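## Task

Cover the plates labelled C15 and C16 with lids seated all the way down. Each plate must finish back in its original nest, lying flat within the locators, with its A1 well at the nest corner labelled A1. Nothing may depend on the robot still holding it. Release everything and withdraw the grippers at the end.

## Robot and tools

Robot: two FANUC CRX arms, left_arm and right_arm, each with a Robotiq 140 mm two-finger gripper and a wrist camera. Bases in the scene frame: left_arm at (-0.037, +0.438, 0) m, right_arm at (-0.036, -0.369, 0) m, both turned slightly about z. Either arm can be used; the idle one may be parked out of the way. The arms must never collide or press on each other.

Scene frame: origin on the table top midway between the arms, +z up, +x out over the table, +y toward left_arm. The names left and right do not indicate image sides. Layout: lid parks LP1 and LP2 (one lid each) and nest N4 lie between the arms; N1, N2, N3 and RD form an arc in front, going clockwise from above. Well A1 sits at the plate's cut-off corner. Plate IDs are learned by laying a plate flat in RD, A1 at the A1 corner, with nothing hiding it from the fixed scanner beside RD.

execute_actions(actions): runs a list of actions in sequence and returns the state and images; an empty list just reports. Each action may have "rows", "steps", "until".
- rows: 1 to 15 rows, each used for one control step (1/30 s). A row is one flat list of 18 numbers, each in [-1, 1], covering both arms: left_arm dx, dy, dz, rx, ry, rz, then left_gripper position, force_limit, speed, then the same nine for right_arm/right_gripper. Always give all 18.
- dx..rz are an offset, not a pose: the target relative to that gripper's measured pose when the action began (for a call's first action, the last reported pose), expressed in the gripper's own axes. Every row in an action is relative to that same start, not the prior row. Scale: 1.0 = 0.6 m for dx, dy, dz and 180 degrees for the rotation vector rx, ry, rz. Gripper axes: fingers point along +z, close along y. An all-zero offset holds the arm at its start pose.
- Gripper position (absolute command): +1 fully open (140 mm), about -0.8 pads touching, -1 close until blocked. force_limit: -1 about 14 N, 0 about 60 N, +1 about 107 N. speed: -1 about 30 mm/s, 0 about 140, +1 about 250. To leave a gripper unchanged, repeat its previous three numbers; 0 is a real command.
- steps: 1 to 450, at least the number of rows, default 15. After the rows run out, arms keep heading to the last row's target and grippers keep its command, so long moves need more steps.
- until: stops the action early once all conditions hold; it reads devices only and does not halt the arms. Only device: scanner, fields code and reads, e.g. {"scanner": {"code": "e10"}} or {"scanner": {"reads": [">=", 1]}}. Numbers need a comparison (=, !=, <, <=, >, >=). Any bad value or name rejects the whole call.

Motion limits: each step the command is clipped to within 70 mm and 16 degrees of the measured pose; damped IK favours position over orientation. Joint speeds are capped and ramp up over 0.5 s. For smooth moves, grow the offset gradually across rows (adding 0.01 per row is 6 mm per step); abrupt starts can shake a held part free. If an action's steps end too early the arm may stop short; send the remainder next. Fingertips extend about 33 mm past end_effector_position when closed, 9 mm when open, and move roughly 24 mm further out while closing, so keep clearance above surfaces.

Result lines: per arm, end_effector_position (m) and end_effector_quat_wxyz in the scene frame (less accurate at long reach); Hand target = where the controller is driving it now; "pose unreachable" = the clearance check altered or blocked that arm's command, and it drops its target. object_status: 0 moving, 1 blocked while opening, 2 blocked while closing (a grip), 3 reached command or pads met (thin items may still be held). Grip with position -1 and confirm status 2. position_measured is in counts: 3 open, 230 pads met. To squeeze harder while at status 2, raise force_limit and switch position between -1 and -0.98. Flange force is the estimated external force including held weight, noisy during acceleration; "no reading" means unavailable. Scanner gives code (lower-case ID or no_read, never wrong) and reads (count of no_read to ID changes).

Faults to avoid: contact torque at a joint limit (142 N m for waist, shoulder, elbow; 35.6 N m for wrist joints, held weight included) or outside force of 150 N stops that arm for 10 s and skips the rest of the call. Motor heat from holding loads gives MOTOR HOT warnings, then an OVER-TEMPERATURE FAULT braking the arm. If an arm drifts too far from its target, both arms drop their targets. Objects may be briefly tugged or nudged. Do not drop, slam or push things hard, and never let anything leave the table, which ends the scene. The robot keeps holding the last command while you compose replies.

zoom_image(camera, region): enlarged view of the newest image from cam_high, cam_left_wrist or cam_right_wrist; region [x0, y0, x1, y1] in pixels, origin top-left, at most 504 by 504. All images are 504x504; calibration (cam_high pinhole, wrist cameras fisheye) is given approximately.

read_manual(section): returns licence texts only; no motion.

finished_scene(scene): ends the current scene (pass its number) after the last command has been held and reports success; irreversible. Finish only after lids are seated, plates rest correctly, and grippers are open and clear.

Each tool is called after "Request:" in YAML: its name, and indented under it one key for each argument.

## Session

Request:
execute_actions:
  actions: []

Scene clock: 0.00 s.
left_arm: end_effector_position=(+0.1085, +0.5841, +0.3242) position_measured=3 object_status=3 end_effector_quat_wxyz=(+0.223, +0.770, +0.128, -0.584) | right_arm: end_effector_position=(+0.1830, -0.4733, +0.2346) position_measured=3 object_status=3 end_effector_quat_wxyz=(+0.095, +0.535, +0.839, +0.019)
Joint positions: left_arm=[ 0.766  0.342  0.108 -0.584 -2.602  0.789] | right_arm=[ 0.233 -0.812 -0.575  0.129 -1.662 -3.046]
Joint velocities: left_arm=[ 0.    -0.    -0.     0.     0.     0.001] | right_arm=[ 0.001  0.    -0.     0.001 -0.     0.   ]
Flange force (N, the push that the arm receives, along the gripper's own x y z axes): no reading
Hand target (left_arm): +0.109, +0.584, +0.324; +0.223, +0.770, +0.128, -0.584
Hand target (right_arm): +0.183, -0.473, +0.235; +0.095, +0.535, +0.839, +0.019
scanner: code=no_read reads=0
camera_calibration (this result's frames):
cam_left_wrist: T_world_to_cam=[[0.513196, -0.847859, 0.133288, 0.386535], [0.00622923, 0.158974, 0.987263, -0.403117], [-0.858249, -0.505829, 0.0868663, 0.545412], [0, 0, 0, 1]] pos_world=[0.272243, 0.667697, 0.299084]
cam_right_wrist: T_world_to_cam=[[0.844152, 0.529028, 0.0868155, 0.0779608], [0.456925, -0.794679, 0.39963, -0.537586], [0.280406, -0.29768, -0.912556, 0.198816], [0, 0, 0, 1]] pos_world=[0.124077, -0.409268, 0.389498]

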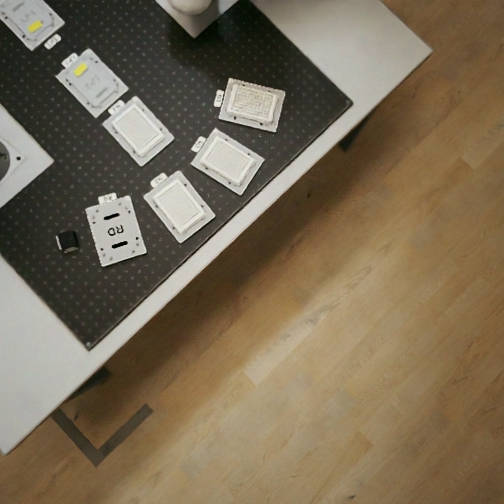

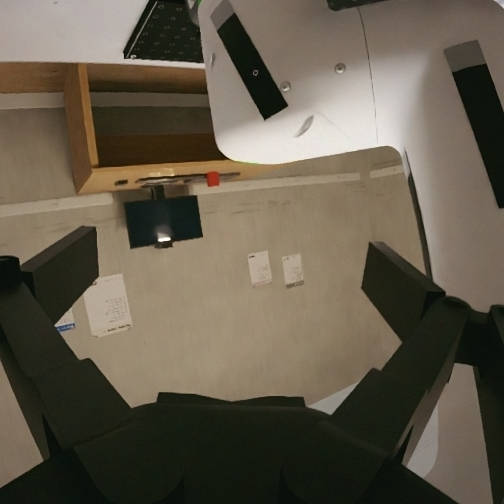

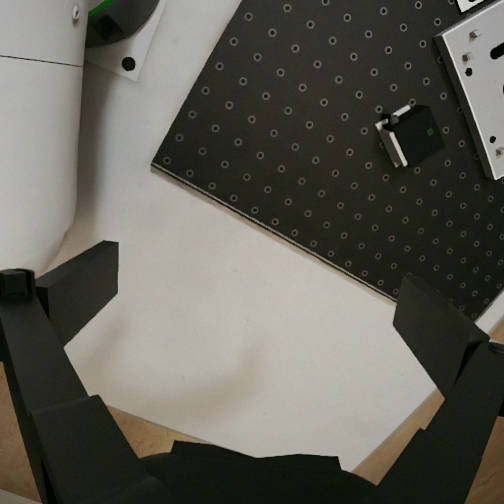

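Request:
zoom_image:
  camera: "cam_high"
  region: [0, 0, 180, 180]

Request:
zoom_image:
  camera: "cam_high"
  region: [130, 70, 300, 250]

Region (0, 0, 180, 180) of cam_high's 504x504 image, scaled by 2.800, with more detail than that image has.

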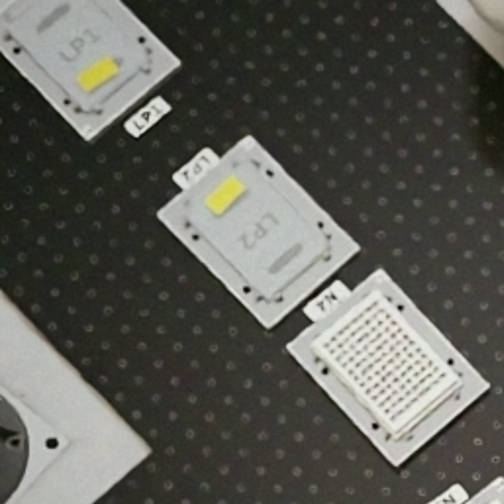

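Region (130, 70, 300, 250) of cam_high's 504x504 image, scaled by 2.800, with more detail than that image has.

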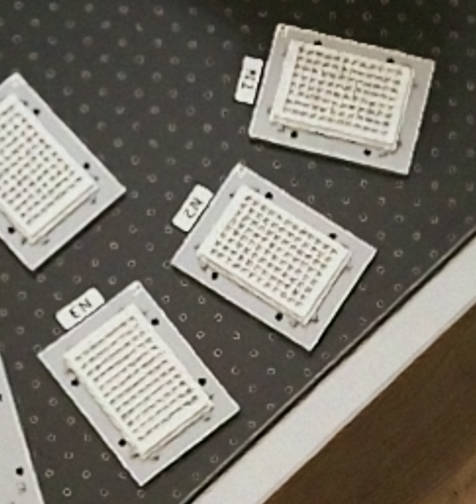

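Request:
execute_actions:
  actions:
    - {"rows": [ [0.008,0.012,0.003,0.005,0.012,0.003,0.4,-0.2,-0.5, 0.009,0.010,0.007,-0.001,0.009,0.006,1,-0.2,0], [0.022,0.032,0.009,0.012,0.032,0.007,0.4,-0.2,-0.5, 0.023,0.027,0.019,-0.002,0.025,0.015,1,-0.2,0], [0.041,0.061,0.017,0.023,0.060,0.013,0.4,-0.2,-0.5, 0.043,0.051,0.036,-0.005,0.047,0.029,1,-0.2,0], [0.068,0.101,0.028,0.039,0.101,0.022,0.4,-0.2,-0.5, 0.072,0.085,0.059,-0.008,0.078,0.048,1,-0.2,0], [0.2727,0.4047,0.1114,0.1540,0.4033,0.0884,0.4,-0.2,-0.5, 0.2897,0.3419,0.2373,-0.0302,0.3119,0.1905,1,-0.2,0] ], "steps": 30}

Scene clock: 14.17 s.
left_arm: end_effector_position=(+0.2017, +0.3451, +0.2147) position_measured=78 object_status=3 end_effector_quat_wxyz=(+0.058, +0.995, +0.003, -0.080) | right_arm: end_effector_position=(+0.3178, -0.2516, +0.1093) position_measured=3 object_status=3 end_effector_quat_wxyz=(-0.251, +0.692, +0.599, +0.314)
Joint positions: left_arm=[ 0.216 -0.399 -0.416  0.069 -1.739  1.309] | right_arm=[-0.304 -0.105 -0.461 -0.861 -1.328 -2.839]
Joint velocities: left_arm=[-0.793 -0.866 -0.524  0.     0.985  0.581] | right_arm=[-0.333  0.797  0.108 -0.635 -0.114  0.763]
Flange force (N, the push that the arm receives, along the gripper's own x y z axes): left_arm=[-0.1 0.1 -5.1] | right_arm=[-3.1 7.9 10.4]
Hand target (left_arm): +0.209, +0.331, +0.205; +0.025, +1.000, -0.006, -0.006
Hand target (right_arm): +0.322, -0.241, +0.101; -0.282, +0.678, +0.594, +0.329
Off the commanded pose (left_arm): 0.022 m, 11 deg.
Off the commanded pose (right_arm): 0.017 m, 5 deg.
scanner: code=no_read reads=0
camera_calibration (this result's frames):
cam_left_wrist: T_world_to_cam=[[0.0937057, -0.98491, 0.145507, 0.279888], [-0.891943, -0.0181156, 0.451785, 0.0996399], [-0.442331, -0.172119, -0.880181, 0.522596], [0, 0, 0, 1]] pos_world=[0.293806, 0.367418, 0.374237]
cam_right_wrist: T_world_to_cam=[[0.993905, -0.0531123, 0.0965968, -0.33736], [0.00617337, -0.848084, -0.529825, -0.141482], [0.110062, 0.527193, -0.842588, 0.366692], [0, 0, 0, 1]] pos_world=[0.295818, -0.331224, 0.266597]

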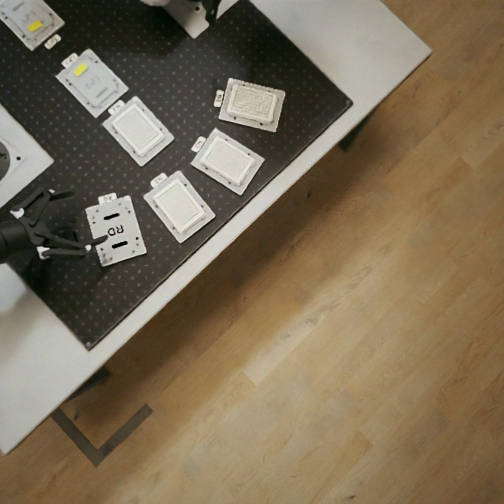

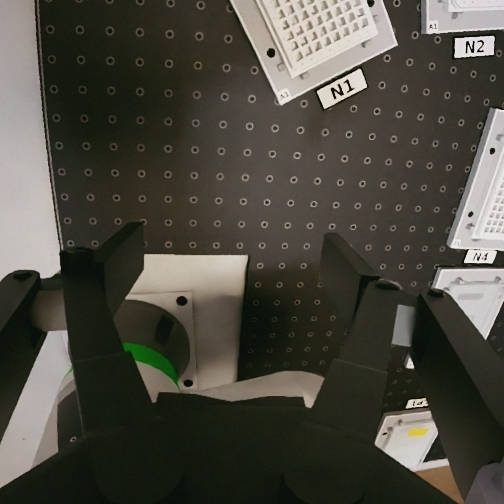

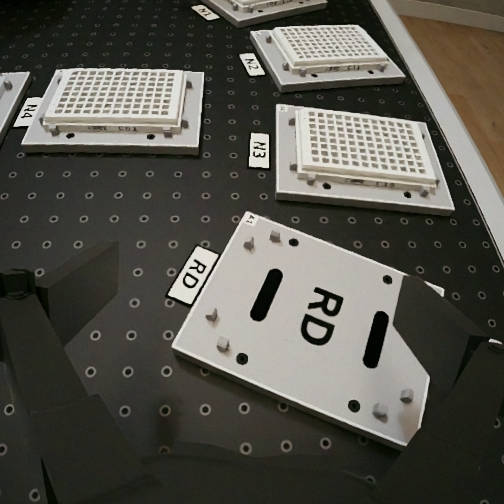

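Request:
execute_actions:
  actions: []

Scene clock: 14.30 s.
left_arm: end_effector_position=(+0.2081, +0.3320, +0.2072) position_measured=78 object_status=3 end_effector_quat_wxyz=(+0.031, +0.999, -0.005, -0.017) | right_arm: end_effector_position=(+0.3221, -0.2423, +0.1013) position_measured=3 object_status=3 end_effector_quat_wxyz=(-0.278, +0.680, +0.594, +0.328)
Joint positions: left_arm=[ 0.127 -0.487 -0.468  0.055 -1.636  1.379] | right_arm=[-0.333 -0.027 -0.445 -0.917 -1.354 -2.764]
Joint velocities: left_arm=[-0.391 -0.361 -0.208 -0.188  0.435  0.315] | right_arm=[-0.098  0.292  0.071 -0.189 -0.138  0.276]
Flange force (N, the push that the arm receives, along the gripper's own x y z axes): left_arm=[-30.4 0.2 0.2] | right_arm=[-12.4 19.8 12.4]
Hand target (left_arm): +0.209, +0.331, +0.205; +0.025, +1.000, -0.006, -0.006
Hand target (right_arm): +0.322, -0.241, +0.101; -0.282, +0.678, +0.594, +0.329
Off the commanded pose (left_arm): 0.007 m, 4 deg.
Off the commanded pose (right_arm): 0.005 m, 2 deg.
scanner: code=no_read reads=0
camera_calibration (this result's frames):
cam_left_wrist: T_world_to_cam=[[0.0648185, -0.992551, 0.103156, 0.284874], [-0.942348, -0.0268736, 0.333555, 0.146377], [-0.328298, -0.118829, -0.93707, 0.486858], [0, 0, 0, 1]] pos_world=[0.279307, 0.344539, 0.378009]
cam_right_wrist: T_world_to_cam=[[0.995597, -0.0409392, 0.084326, -0.336749], [0.0159093, -0.81274, -0.582409, -0.127134], [0.0923785, 0.581186, -0.80851, 0.369919], [0, 0, 0, 1]] pos_world=[0.303116, -0.332105, 0.253436]

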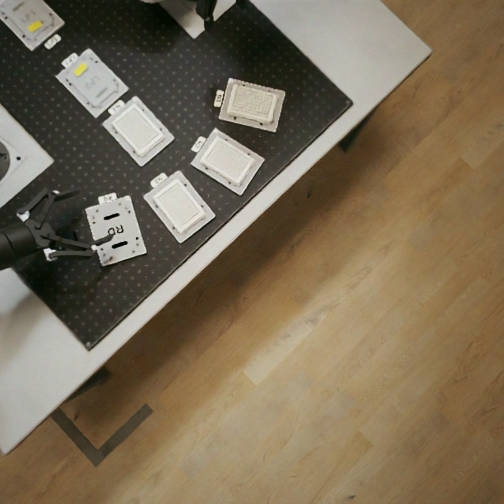

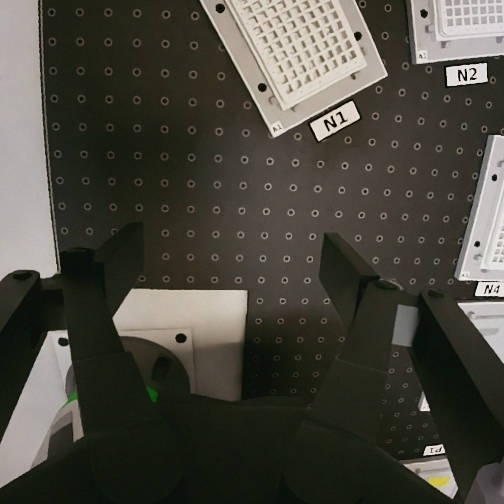

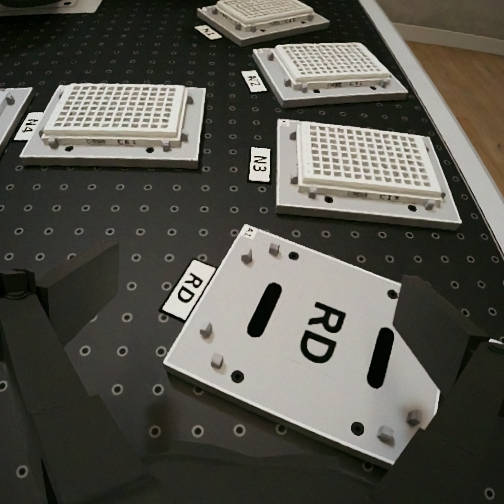

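Request:
zoom_image:
  camera: "cam_right_wrist"
  region: [70, 120, 160, 165]

Request:
zoom_image:
  camera: "cam_right_wrist"
  region: [330, 175, 420, 220]

Request:
zoom_image:
  camera: "cam_right_wrist"
  region: [310, 65, 390, 105]

Request:
zoom_image:
  camera: "cam_right_wrist"
  region: [250, 5, 330, 45]

Region (70, 120, 160, 165) of cam_right_wrist's 504x504 image, scaled by 5.600, with more detail than that image has.

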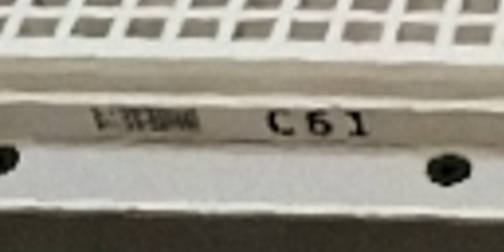

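Region (330, 175, 420, 220) of cam_right_wrist's 504x504 image, scaled by 5.600, with more detail than that image has.

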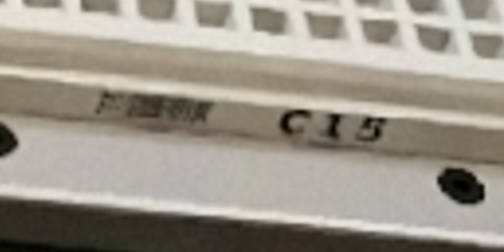

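Region (310, 65, 390, 105) of cam_right_wrist's 504x504 image, scaled by 6.300, with more detail than that image has.

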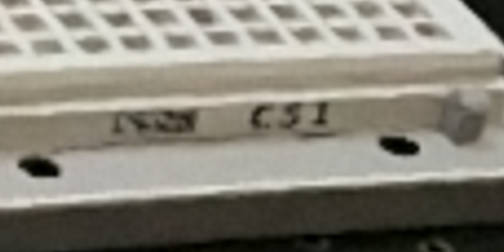

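Region (250, 5, 330, 45) of cam_right_wrist's 504x504 image, scaled by 6.300, with more detail than that image has.

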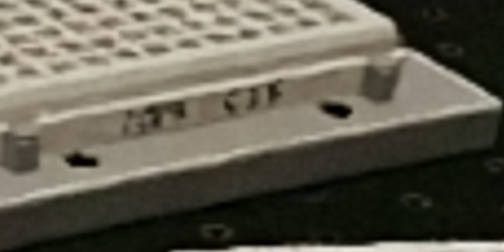

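Request:
execute_actions:
  actions: []

Scene clock: 16.43 s.
left_arm: end_effector_position=(+0.2091, +0.3314, +0.2055) position_measured=78 object_status=3 end_effector_quat_wxyz=(+0.025, +1.000, -0.006, -0.006) | right_arm: end_effector_position=(+0.3223, -0.2412, +0.1006) position_measured=3 object_status=3 end_effector_quat_wxyz=(-0.282, +0.678, +0.594, +0.329)
Joint positions: left_arm=[ 0.111 -0.502 -0.476  0.047 -1.618  1.392] | right_arm=[-0.336 -0.018 -0.442 -0.923 -1.358 -2.755]
Joint velocities: left_arm=[-0.    -0.     0.     0.001  0.001 -0.   ] | right_arm=[-0.    -0.    -0.     0.     0.001  0.001]
Flange force (N, the push that the arm receives, along the gripper's own x y z axes): left_arm=[-2.1 -7.8 -2.1] | right_arm=[3.2 1.8 3.1]
Hand target (left_arm): +0.209, +0.331, +0.205; +0.025, +1.000, -0.006, -0.006
Hand target (right_arm): +0.322, -0.241, +0.101; -0.282, +0.678, +0.594, +0.329
Off the commanded pose (left_arm): 0.006 m, 3 deg.
Off the commanded pose (right_arm): 0.004 m, 1 deg.
scanner: code=no_read reads=0
camera_calibration (this result's frames):
cam_left_wrist: T_world_to_cam=[[0.0608781, -0.993877, 0.0922062, 0.287855], [-0.949398, -0.0291413, 0.31272, 0.154357], [-0.308118, -0.106578, -0.945359, 0.478963], [0, 0, 0, 1]] pos_world=[0.2766, 0.341637, 0.37798]
cam_right_wrist: T_world_to_cam=[[0.995825, -0.0384483, 0.0827966, -0.336152], [0.0177534, -0.808097, -0.588782, -0.125445], [0.0895453, 0.587794, -0.80404, 0.370734], [0, 0, 0, 1]] pos_world=[0.303778, -0.332211, 0.252058]

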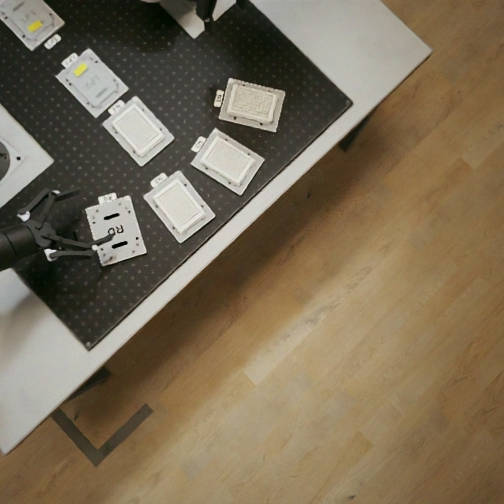

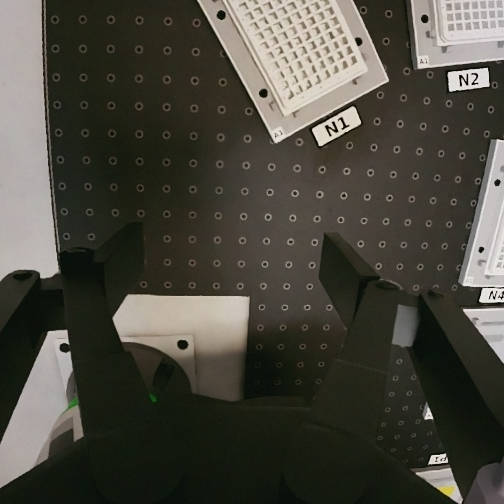

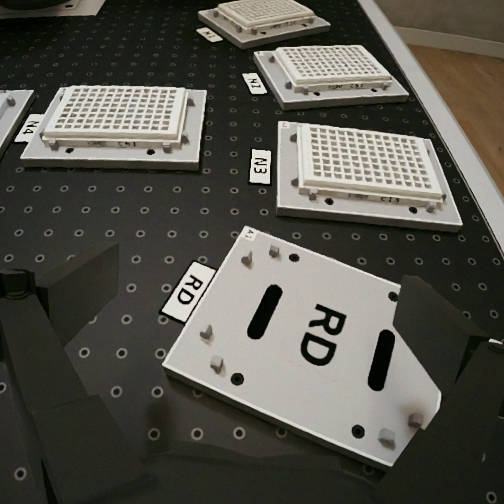

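Request:
zoom_image:
  camera: "cam_right_wrist"
  region: [255, 8, 325, 43]

Request:
zoom_image:
  camera: "cam_right_wrist"
  region: [315, 70, 385, 105]

Request:
zoom_image:
  camera: "cam_right_wrist"
  region: [265, 110, 475, 240]

Request:
zoom_image:
  camera: "cam_left_wrist"
  region: [190, 0, 400, 150]

Region (255, 8, 325, 43) of cam_right_wrist's 504x504 image, scaled by 7.200, with more detail than that image has.

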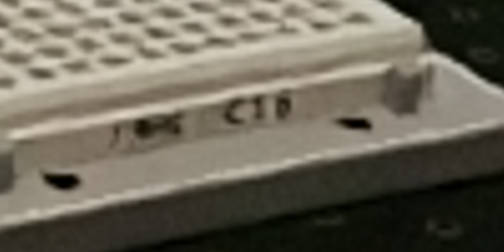

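Region (315, 70, 385, 105) of cam_right_wrist's 504x504 image, scaled by 7.200, with more detail than that image has.

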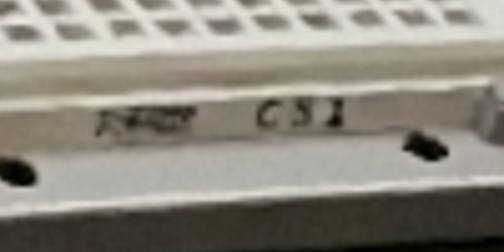

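Region (265, 110, 475, 240) of cam_right_wrist's 504x504 image, scaled by 2.400, with more detail than that image has; it fills the top 312 rows of this view, and the rest is white.

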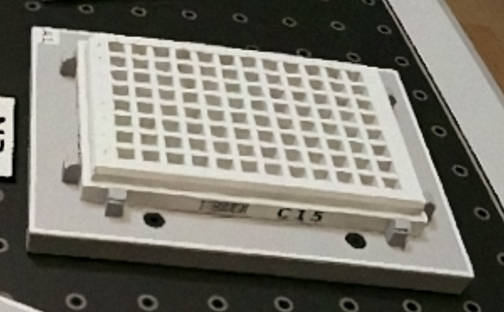

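Region (190, 0, 400, 150) of cam_left_wrist's 504x504 image, scaled by 2.400, with more detail than that image has; it fills the top 360 rows of this view, and the rest is white.

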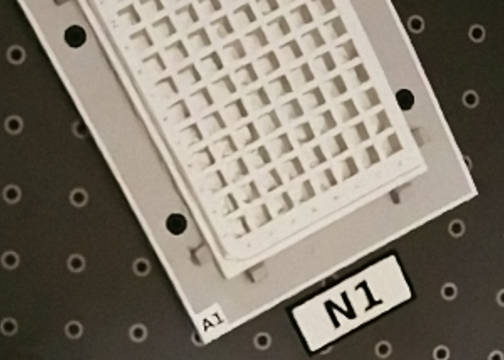

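Request:
execute_actions:
  actions:
    - {"rows": [ [-0.005,0.010,0.001,0.002,0,-0.001,0.4,-0.2,-0.5, 0.007,-0.012,0.004,0.005,-0.004,-0.010,0.4,-0.2,-0.5], [-0.015,0.030,0.003,0.004,0.001,-0.002,0.4,-0.2,-0.5, 0.019,-0.034,0.010,0.015,-0.012,-0.030,0.4,-0.2,-0.5], [-0.029,0.060,0.007,0.008,0.002,-0.003,0.4,-0.2,-0.5, 0.035,-0.063,0.019,0.027,-0.023,-0.056,0.4,-0.2,-0.5], [-0.049,0.100,0.011,0.012,0.003,-0.005,0.4,-0.2,-0.5, 0.057,-0.103,0.031,0.044,-0.037,-0.091,0.4,-0.2,-0.5], [-0.146,0.3007,0.033,0.01576,0.0040,-0.0067,0.4,-0.2,-0.5, 0.3145,-0.5747,0.1717,0.24575,-0.20697,-0.50653,0.4,-0.2,-0.5], [-0.146,0.3007,0.033,0.01576,0.0040,-0.0067,0.4,-0.2,-0.5, 0.3145,-0.5747,0.1717,0.24575,-0.20697,-0.50653,0.4,-0.2,-0.5], [-0.146,0.3007,0.033,0.01576,0.0040,-0.0067,0.4,-0.2,-0.5, 0.3145,-0.5747,0.1717,0.24575,-0.20697,-0.50653,0.4,-0.2,-0.5], [-0.146,0.3007,0.033,0.01576,0.0040,-0.0067,0.4,-0.2,-0.5, 0.3145,-0.5747,0.1717,0.24575,-0.20697,-0.50653,0.4,-0.2,-0.5], [-0.146,0.3007,0.033,0.01576,0.0040,-0.0067,0.4,-0.2,-0.5, 0.3145,-0.5747,0.1717,0.24575,-0.20697,-0.50653,0.4,-0.2,-0.5], [-0.146,0.3007,0.033,0.01576,0.0040,-0.0067,0.4,-0.2,-0.5, 0.3145,-0.5747,0.1717,0.24575,-0.20697,-0.50653,0.4,-0.2,-0.5], [-0.146,0.3007,0.033,0.01576,0.0040,-0.0067,0.4,-0.2,-0.5, 0.3145,-0.5747,0.1717,0.24575,-0.20697,-0.50653,0.4,-0.2,-0.5], [-0.18,0.302,0.035,0.01576,0.0040,-0.0067,0.4,-0.2,-0.5, 0.3145,-0.5747,0.1717,0.24575,-0.20697,-0.50653,0.4,-0.2,-0.5], [-0.24,0.303,0.038,0.01576,0.0040,-0.0067,0.4,-0.2,-0.5, 0.28,-0.575,0.20,0.24575,-0.20697,-0.50653,0.4,-0.2,-0.5], [-0.36,0.305,0.045,0.01576,0.0040,-0.0067,0.4,-0.2,-0.5, 0.24,-0.5755,0.23,0.24575,-0.20697,-0.50653,0.4,-0.2,-0.5], [-0.7776,0.3095,0.0673,0.01576,0.0040,-0.0067,0.4,-0.2,-0.5, 0.19657,-0.576,0.2661,0.24575,-0.20697,-0.50653,0.4,-0.2,-0.5] ], "steps": 46}

Request:
execute_actions:
  actions: []

Scene clock: 26.17 s.
left_arm: end_effector_position=(-0.1641, +0.2024, +0.1851) position_measured=78 object_status=3 end_effector_quat_wxyz=(+0.028, +0.998, -0.007, -0.053) | right_arm: end_effector_position=(+0.0075, -0.0037, +0.0976) position_measured=78 object_status=3 end_effector_quat_wxyz=(-0.140, +0.036, +0.983, +0.111)
Joint positions: left_arm=[-1.436 -0.61  -0.603  0.114 -1.545  2.934] | right_arm=[ 1.392 -0.285 -0.539 -0.315 -1.113 -3.052]
Joint velocities: left_arm=[-1.228  0.604  0.172  0.074  0.425  1.167] | right_arm=[ 1.022  0.535  0.309  0.961 -0.    -0.765]
Flange force (N, the push that the arm receives, along the gripper's own x y z axes): left_arm=[2.6 -14.9 -5.2] | right_arm=[3.2 9.8 4.3]
Hand target (left_arm): -0.215, +0.187, +0.184; +0.022, +0.998, -0.007, -0.060
Hand target (right_arm): +0.004, +0.010, +0.096; -0.078, -0.003, +0.995, +0.064
Off the commanded pose (left_arm): 0.110 m, 7 deg; position clipped at the last step of the last action.
Off the commanded pose (right_arm): 0.010 m, 21 deg; orientation clipped at the last step of the last action.
scanner: code=no_read reads=0
camera_calibration (this result's frames):
cam_left_wrist: T_world_to_cam=[[0.0656002, -0.993566, 0.0923179, 0.184918], [-0.916702, -0.0234627, 0.398883, -0.20902], [-0.394151, -0.110795, -0.912343, 0.3116], [0, 0, 0, 1]] pos_world=[-0.0809222, 0.213348, 0.350589]
cam_right_wrist: T_world_to_cam=[[-0.0222383, 0.977003, 0.212065, -0.0145271], [0.999688, 0.0241436, -0.006399, 0.00917199], [-0.0113718, 0.211856, -0.977235, 0.27323], [0, 0, 0, 1]] pos_world=[-0.00638506, -0.0439139, 0.27015]

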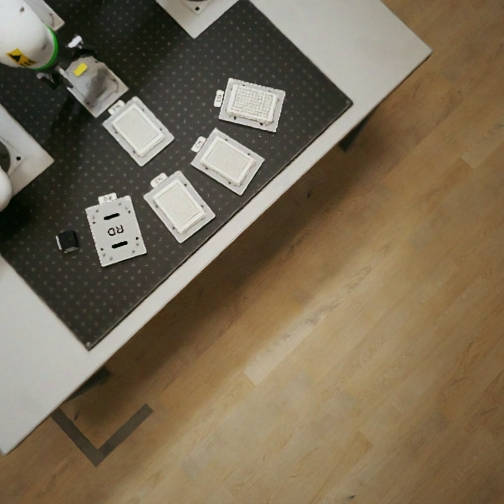

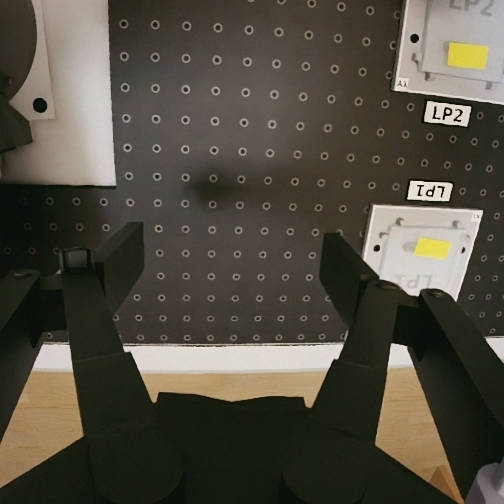

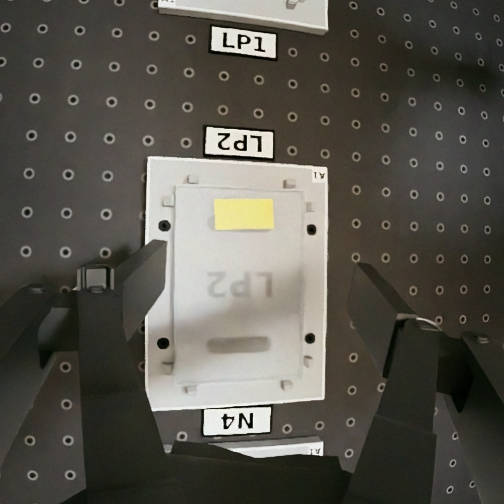

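Scene clock: 26.17 s.
left_arm: end_effector_position=(-0.1641, +0.2024, +0.1851) position_measured=78 object_status=3 end_effector_quat_wxyz=(+0.028, +0.998, -0.007, -0.053) | right_arm: end_effector_position=(+0.0075, -0.0037, +0.0976) position_measured=78 object_status=3 end_effector_quat_wxyz=(-0.140, +0.036, +0.983, +0.111)
Joint positions: left_arm=[-1.436 -0.61  -0.603  0.114 -1.545  2.934] | right_arm=[ 1.392 -0.285 -0.539 -0.315 -1.113 -3.052]
Joint velocities: left_arm=[-1.228  0.604  0.172  0.074  0.425  1.167] | right_arm=[ 1.022  0.535  0.309  0.961 -0.    -0.765]
Flange force (N, the push that the arm receives, along the gripper's own x y z axes): left_arm=[2.6 -14.9 -5.2] | right_arm=[3.2 9.8 4.3]
Hand target (left_arm): -0.215, +0.187, +0.184; +0.022, +0.998, -0.007, -0.060
Hand target (right_arm): +0.004, +0.010, +0.096; -0.078, -0.003, +0.995, +0.064
Off the commanded pose (left_arm): 0.110 m, 7 deg; position clipped at the last step of the last action.
Off the commanded pose (right_arm): 0.010 m, 21 deg; orientation clipped at the last step of the last action.
scanner: code=no_read reads=0
camera_calibration (this result's frames):
cam_left_wrist: T_world_to_cam=[[0.0656002, -0.993566, 0.0923179, 0.184918], [-0.916702, -0.0234627, 0.398883, -0.20902], [-0.394151, -0.110795, -0.912343, 0.3116], [0, 0, 0, 1]] pos_world=[-0.0809222, 0.213348, 0.350589]
cam_right_wrist: T_world_to_cam=[[-0.0222383, 0.977003, 0.212065, -0.0145271], [0.999688, 0.0241436, -0.006399, 0.00917199], [-0.0113718, 0.211856, -0.977235, 0.27323], [0, 0, 0, 1]] pos_world=[-0.00638506, -0.0439139, 0.27015]

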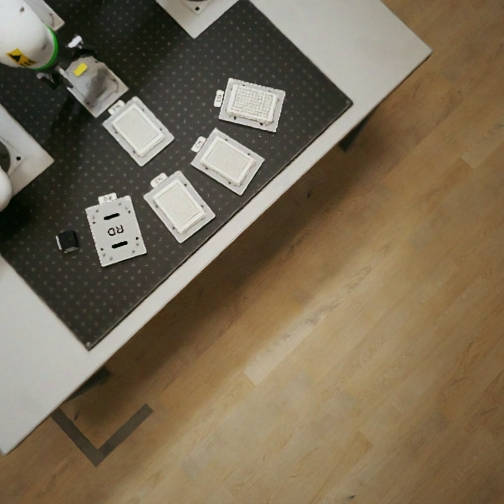

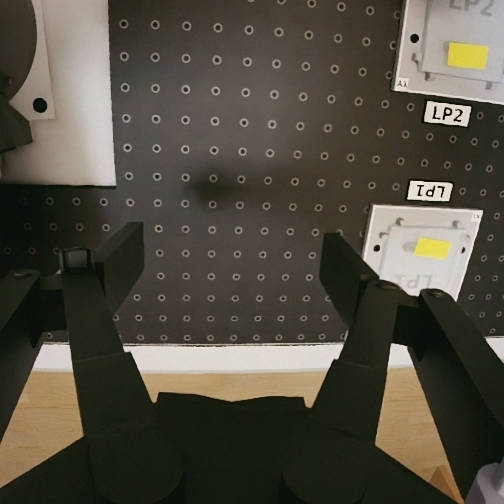

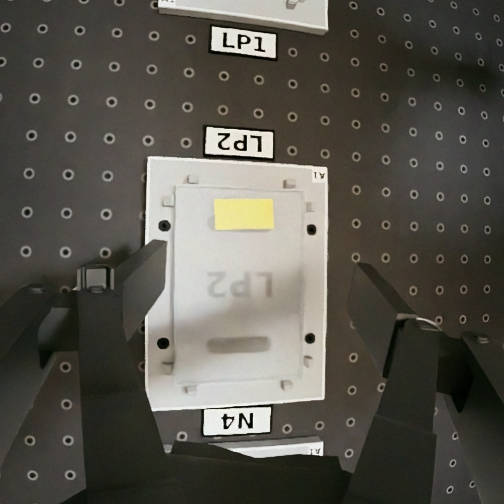

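Request:
execute_actions:
  actions: []

Scene clock: 26.80 s.
left_arm: end_effector_position=(-0.2146, +0.1868, +0.1838) position_measured=78 object_status=3 end_effector_quat_wxyz=(+0.022, +0.998, -0.007, -0.060) | right_arm: end_effector_position=(+0.0041, +0.0096, +0.0960) position_measured=78 object_status=3 end_effector_quat_wxyz=(-0.078, -0.003, +0.995, +0.064)
Joint positions: left_arm=[-1.653 -0.485 -0.545  0.119 -1.465  3.142] | right_arm=[ 1.545 -0.207 -0.493 -0.156 -1.146 -3.182]
Joint velocities: left_arm=[-0.001  0.     0.001 -0.001 -0.    -0.001] | right_arm=[-0.     0.    -0.     0.001 -0.    -0.001]
Flange force (N, the push that the arm receives, along the gripper's own x y z axes): left_arm=[6.3 -1.3 -3.1] | right_arm=[5.1 2.7 0.4]
Hand target (left_arm): -0.215, +0.187, +0.184; +0.022, +0.998, -0.007, -0.060
Hand target (right_arm): +0.004, +0.010, +0.096; -0.078, -0.003, +0.995, +0.064
Off the commanded pose (left_arm): 0.059 m, 7 deg; position clipped at the last step of the last action.
Off the commanded pose (right_arm): 0.010 m, 12 deg; orientation clipped at the last step of the last action.
scanner: code=no_read reads=0
camera_calibration (this result's frames):
cam_left_wrist: T_world_to_cam=[[0.0649627, -0.994711, 0.0795618, 0.175308], [-0.911031, -0.0265855, 0.411481, -0.255718], [-0.407189, -0.0992141, -0.907939, 0.282982], [0, 0, 0, 1]] pos_world=[-0.129128, 0.195658, 0.348206]
cam_right_wrist: T_world_to_cam=[[-0.119596, 0.986113, 0.115233, -0.0176251], [0.987396, 0.10602, 0.117514, -0.000441389], [0.103665, 0.127835, -0.986363, 0.270006], [0, 0, 0, 1]] pos_world=[-0.0296623, -0.0170892, 0.268407]

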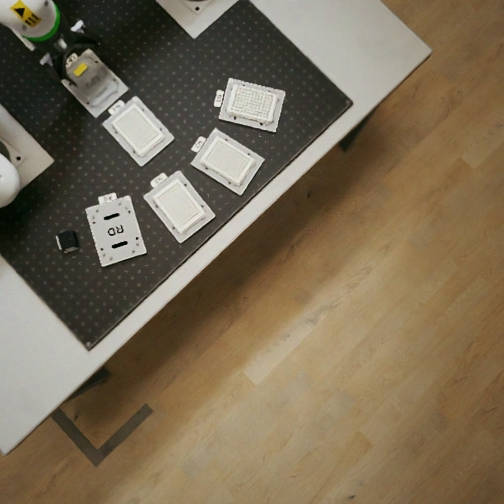

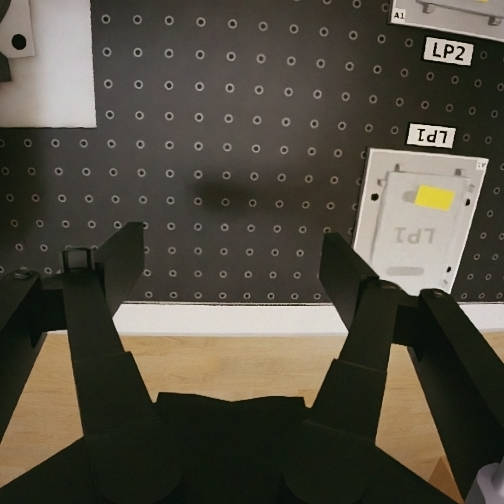

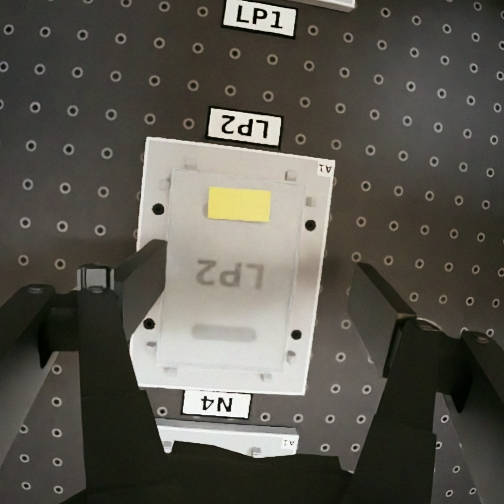

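Request:
zoom_image:
  camera: "cam_right_wrist"
  region: [135, 130, 345, 240]

Request:
zoom_image:
  camera: "cam_right_wrist"
  region: [125, 295, 335, 405]

Region (135, 130, 345, 240) of cam_right_wrist's 504x504 image, scaled by 2.400, with more detail than that image has; it fills the top 264 rows of this view, and the rest is white.

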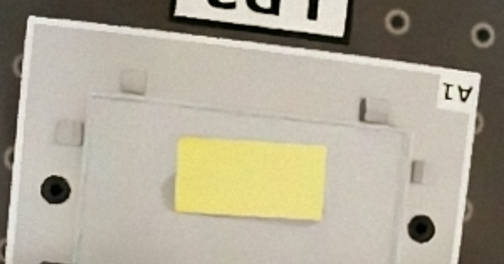

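Region (125, 295, 335, 405) of cam_right_wrist's 504x504 image, scaled by 2.400, with more detail than that image has; it fills the top 264 rows of this view, and the rest is white.

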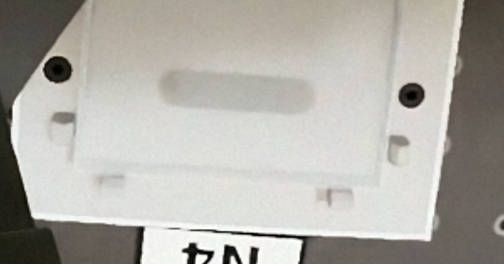

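Request:
execute_actions:
  actions:
    - {"rows": [ [-0.0021,0.0021,0.0010,0.0004,0.0011,-0.0002,0.4,-0.2,-0.5, -0.0009,-0.0016,-0.0004,0.0041,-0.0049,-0.0001,0.4,-0.2,-0.5], [-0.0057,0.0056,0.0028,0.0011,0.0031,-0.0006,0.4,-0.2,-0.5, -0.0025,-0.0043,0.0005,0.0102,-0.0124,-0.0004,0.4,-0.2,-0.5], [-0.0114,0.0111,0.0056,0.0022,0.0061,-0.0012,0.4,-0.2,-0.5, -0.0046,-0.0078,0.0018,0.0184,-0.0222,-0.0007,0.4,-0.2,-0.5], [-0.0185,0.0181,0.0091,0.0036,0.0099,-0.0020,0.4,-0.2,-0.5, -0.0070,-0.0115,0.0046,0.0265,-0.0321,-0.0009,0.4,-0.2,-0.5], [-0.0270,0.0264,0.0133,0.0053,0.0145,-0.0029,0.4,-0.2,-0.5, -0.0095,-0.0153,0.0080,0.0347,-0.0420,-0.0012,0.4,-0.2,-0.5], [-0.0356,0.0348,0.0174,0.0069,0.0191,-0.0038,0.4,-0.2,-0.5, -0.0116,-0.0184,0.0123,0.04079,-0.04943,-0.00146,0.4,-0.2,-0.5], [-0.0441,0.0431,0.0216,0.0086,0.0237,-0.0048,0.4,-0.2,-0.5, -0.0125,-0.0191,0.0178,0.04079,-0.04943,-0.00146,0.4,-0.2,-0.5], [-0.0526,0.0514,0.0258,0.0103,0.0282,-0.0057,0.4,-0.2,-0.5, -0.0134,-0.0199,0.0240,0.04079,-0.04943,-0.00146,0.4,-0.2,-0.5], [-0.0598,0.0584,0.0293,0.0117,0.0320,-0.0065,0.4,-0.2,-0.5, -0.0144,-0.0207,0.0302,0.04079,-0.04943,-0.00146,0.4,-0.2,-0.5], [-0.0654,0.0639,0.0321,0.0128,0.0351,-0.0071,0.4,-0.2,-0.5, -0.0154,-0.0215,0.0364,0.04079,-0.04943,-0.00146,0.4,-0.2,-0.5], [-0.0690,0.0674,0.0338,0.0135,0.0370,-0.0075,0.4,-0.2,-0.5, -0.0164,-0.0223,0.0426,0.04079,-0.04943,-0.00146,0.4,-0.2,-0.5], [-0.07114,0.0695,0.03487,0.01389,0.03815,-0.00769,0.4,-0.2,-0.5, -0.0174,-0.0231,0.0488,0.04079,-0.04943,-0.00146,0.4,-0.2,-0.5], [-0.07114,0.0695,0.03487,0.01389,0.03815,-0.00769,0.4,-0.2,-0.5, -0.0183,-0.0239,0.0550,0.04079,-0.04943,-0.00146,0.4,-0.2,-0.5], [-0.07114,0.0695,0.03487,0.01389,0.03815,-0.00769,0.4,-0.2,-0.5, -0.0192,-0.0246,0.0605,0.04079,-0.04943,-0.00146,0.4,-0.2,-0.5], [-0.07114,0.0695,0.03487,0.01389,0.03815,-0.00769,0.4,-0.2,-0.5, -0.01997,-0.02527,0.06536,0.04079,-0.04943,-0.00146,0.4,-0.2,-0.5] ], "steps": 20}

Scene clock: 32.33 s.
left_arm: end_effector_position=(-0.2597, +0.1448, +0.1702) position_measured=78 object_status=3 end_effector_quat_wxyz=(+0.000, +1.000, +0.005, +0.000) | right_arm: end_effector_position=(+0.0098, -0.0004, +0.0538) position_measured=78 object_status=3 end_effector_quat_wxyz=(+0.000, -0.006, +1.000, -0.000)
Joint positions: left_arm=[-1.917 -0.2   -0.34  -0.    -1.43   3.44 ] | right_arm=[ 1.678 -0.101 -0.539  0.    -1.132 -3.365]
Joint velocities: left_arm=[-0.009  0.012  0.014 -0.012 -0.017  0.013] | right_arm=[-0.     0.005 -0.002  0.001  0.007 -0.001]
Flange force (N, the push that the arm receives, along the gripper's own x y z axes): left_arm=[-1.6 7.7 -7.2] | right_arm=[5.7 2.9 1.3]
Hand target (left_arm): -0.260, +0.145, +0.170; -0.000, +1.000, +0.005, +0.000
Hand target (right_arm): +0.010, -0.000, +0.054; +0.000, -0.006, +1.000, -0.000
Off the commanded pose (left_arm): 0.000 m, 0 deg.
Off the commanded pose (right_arm): 0.000 m, 0 deg.
scanner: code=no_read reads=0
camera_calibration (this result's frames):
cam_left_wrist: T_world_to_cam=[[0.0818583, -0.995656, 0.0443574, 0.148072], [-0.952345, -0.0650207, 0.298013, -0.278154], [-0.293834, -0.0666384, -0.953531, 0.280588], [0, 0, 0, 1]] pos_world=[-0.194573, 0.148041, 0.343874]
cam_right_wrist: T_world_to_cam=[[-0.130565, 0.990988, -0.029931, 0.00566976], [0.957609, 0.133871, 0.255076, -0.00716983], [0.256784, 0.00464182, -0.966458, 0.226436], [0, 0, 0, 1]] pos_world=[-0.0505389, -0.0057099, 0.220839]

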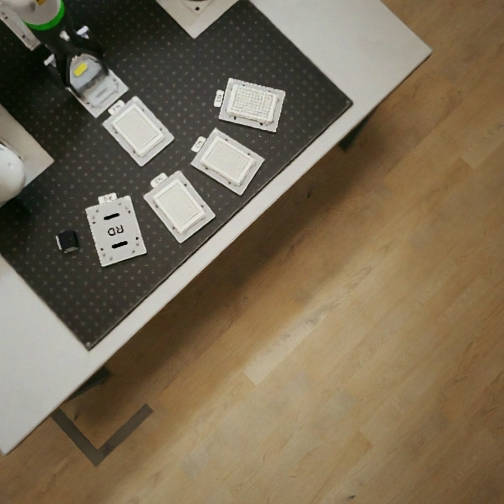

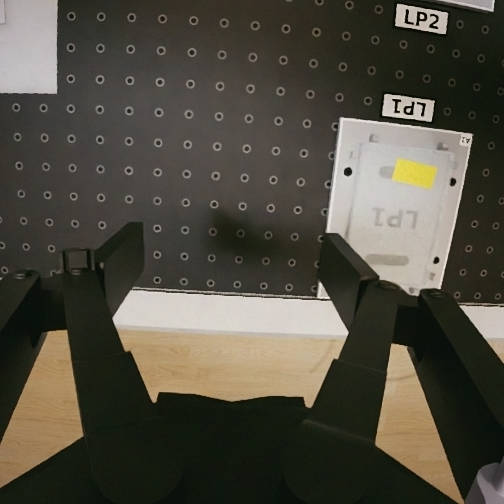

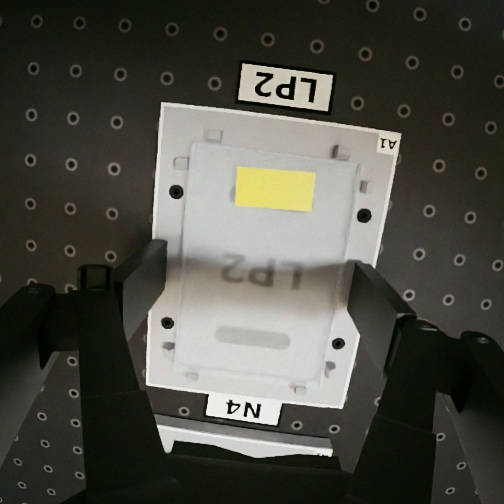

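Request:
zoom_image:
  camera: "cam_right_wrist"
  region: [150, 110, 250, 210]

Request:
zoom_image:
  camera: "cam_right_wrist"
  region: [305, 130, 405, 230]

Request:
zoom_image:
  camera: "cam_right_wrist"
  region: [140, 300, 240, 400]

Request:
zoom_image:
  camera: "cam_right_wrist"
  region: [270, 315, 370, 415]

Request:
zoom_image:
  camera: "cam_right_wrist"
  region: [130, 220, 390, 310]

Region (150, 110, 250, 210) of cam_right_wrist's 504x504 image, scaled by 5.040, with more detail than that image has.

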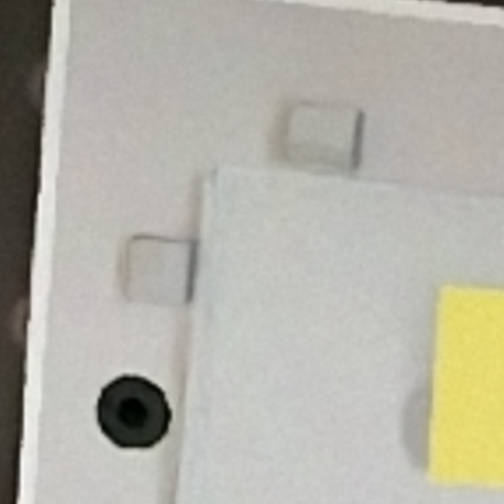

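Region (305, 130, 405, 230) of cam_right_wrist's 504x504 image, scaled by 5.040, with more detail than that image has.

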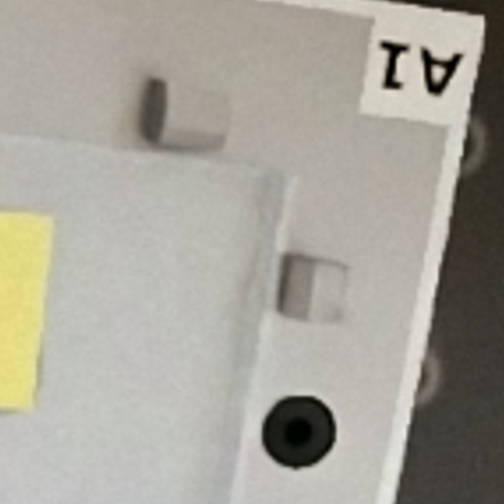

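Region (140, 300, 240, 400) of cam_right_wrist's 504x504 image, scaled by 5.040, with more detail than that image has.

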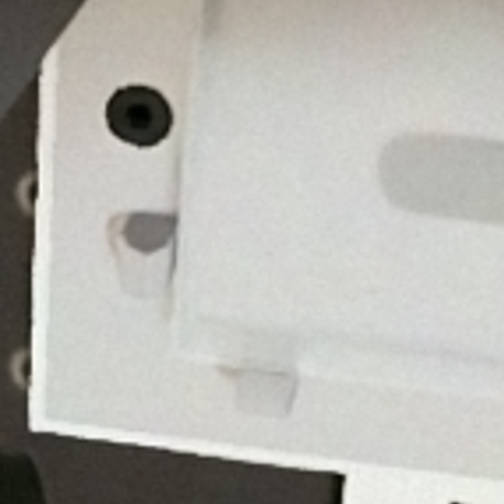

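Region (270, 315, 370, 415) of cam_right_wrist's 504x504 image, scaled by 5.040, with more detail than that image has.

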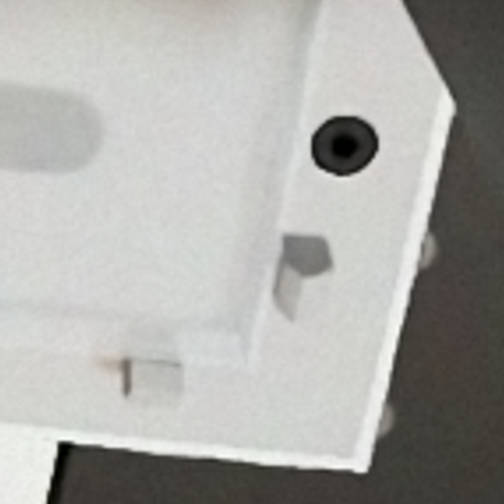

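Region (130, 220, 390, 310) of cam_right_wrist's 504x504 image, scaled by 1.938, with more detail than that image has; it fills the top 174 rows of this view, and the rest is white.

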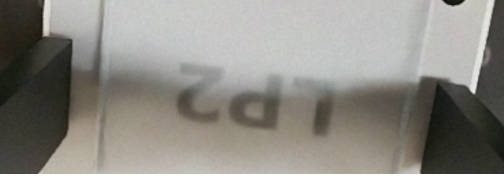

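Request:
execute_actions:
  actions: []

Request:
zoom_image:
  camera: "cam_right_wrist"
  region: [140, 130, 270, 300]

Request:
zoom_image:
  camera: "cam_right_wrist"
  region: [280, 150, 410, 320]

Request:
zoom_image:
  camera: "cam_right_wrist"
  region: [140, 300, 360, 415]

Scene clock: 33.20 s.
left_arm: end_effector_position=(-0.2597, +0.1449, +0.1702) position_measured=78 object_status=3 end_effector_quat_wxyz=(-0.000, +1.000, +0.005, +0.000) | right_arm: end_effector_position=(+0.0098, -0.0004, +0.0537) position_measured=78 object_status=3 end_effector_quat_wxyz=(+0.000, -0.006, +1.000, -0.000)
Joint positions: left_arm=[-1.918 -0.199 -0.34  -0.001 -1.431  3.441] | right_arm=[ 1.678 -0.1   -0.539  0.    -1.132 -3.365]
Joint velocities: left_arm=[-0.001  0.    -0.001 -0.001 -0.001  0.001] | right_arm=[-0.001  0.001 -0.    -0.     0.    -0.001]
Flange force (N, the push that the arm receives, along the gripper's own x y z axes): left_arm=[4.4 3.2 -1.8] | right_arm=[4.9 1.8 -0.5]
Hand target (left_arm): -0.260, +0.145, +0.170; -0.000, +1.000, +0.005, +0.000
Hand target (right_arm): +0.010, -0.000, +0.054; +0.000, -0.006, +1.000, -0.000
Off the commanded pose (left_arm): 0.000 m, 0 deg.
Off the commanded pose (right_arm): 0.000 m, 0 deg.
scanner: code=no_read reads=0
camera_calibration (this result's frames):
cam_left_wrist: T_world_to_cam=[[0.0818732, -0.995679, 0.0438235, 0.148242], [-0.952497, -0.0652292, 0.297481, -0.27807], [-0.293337, -0.0660975, -0.953721, 0.280647], [0, 0, 0, 1]] pos_world=[-0.194674, 0.148013, 0.343883]
cam_right_wrist: T_world_to_cam=[[-0.130561, 0.990986, -0.029998, 0.00567409], [0.957605, 0.133885, 0.255082, -0.00713628], [0.256799, 0.0045776, -0.966454, 0.226305], [0, 0, 0, 1]] pos_world=[-0.0505404, -0.00570344, 0.220704]

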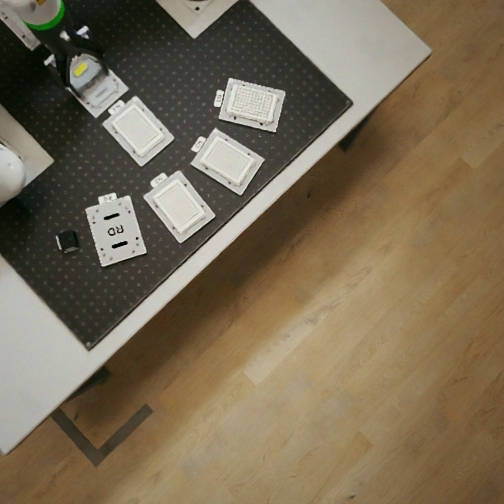

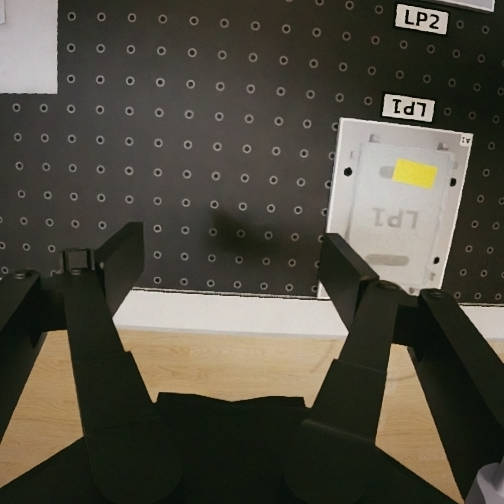

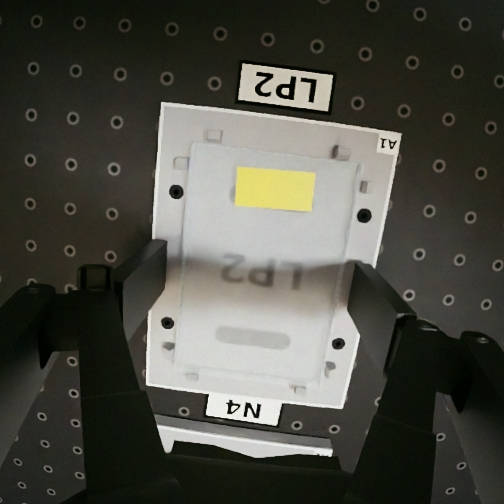

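Region (140, 130, 270, 300) of cam_right_wrist's 504x504 image, scaled by 2.965, with more detail than that image has; it fills the left 385 columns of this view, and the rest is white.

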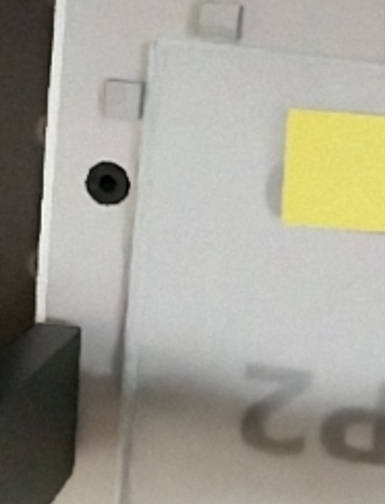

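Region (280, 150, 410, 320) of cam_right_wrist's 504x504 image, scaled by 2.965, with more detail than that image has; it fills the left 385 columns of this view, and the rest is white.

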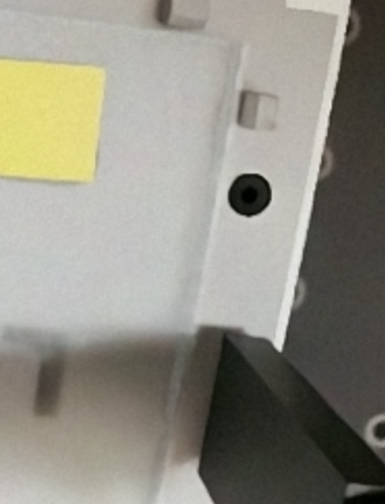

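Region (140, 300, 360, 415) of cam_right_wrist's 504x504 image, scaled by 2.291, with more detail than that image has; it fills the top 263 rows of this view, and the rest is white.

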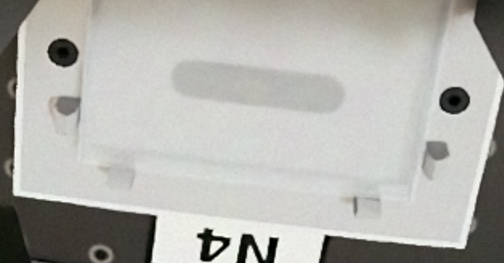

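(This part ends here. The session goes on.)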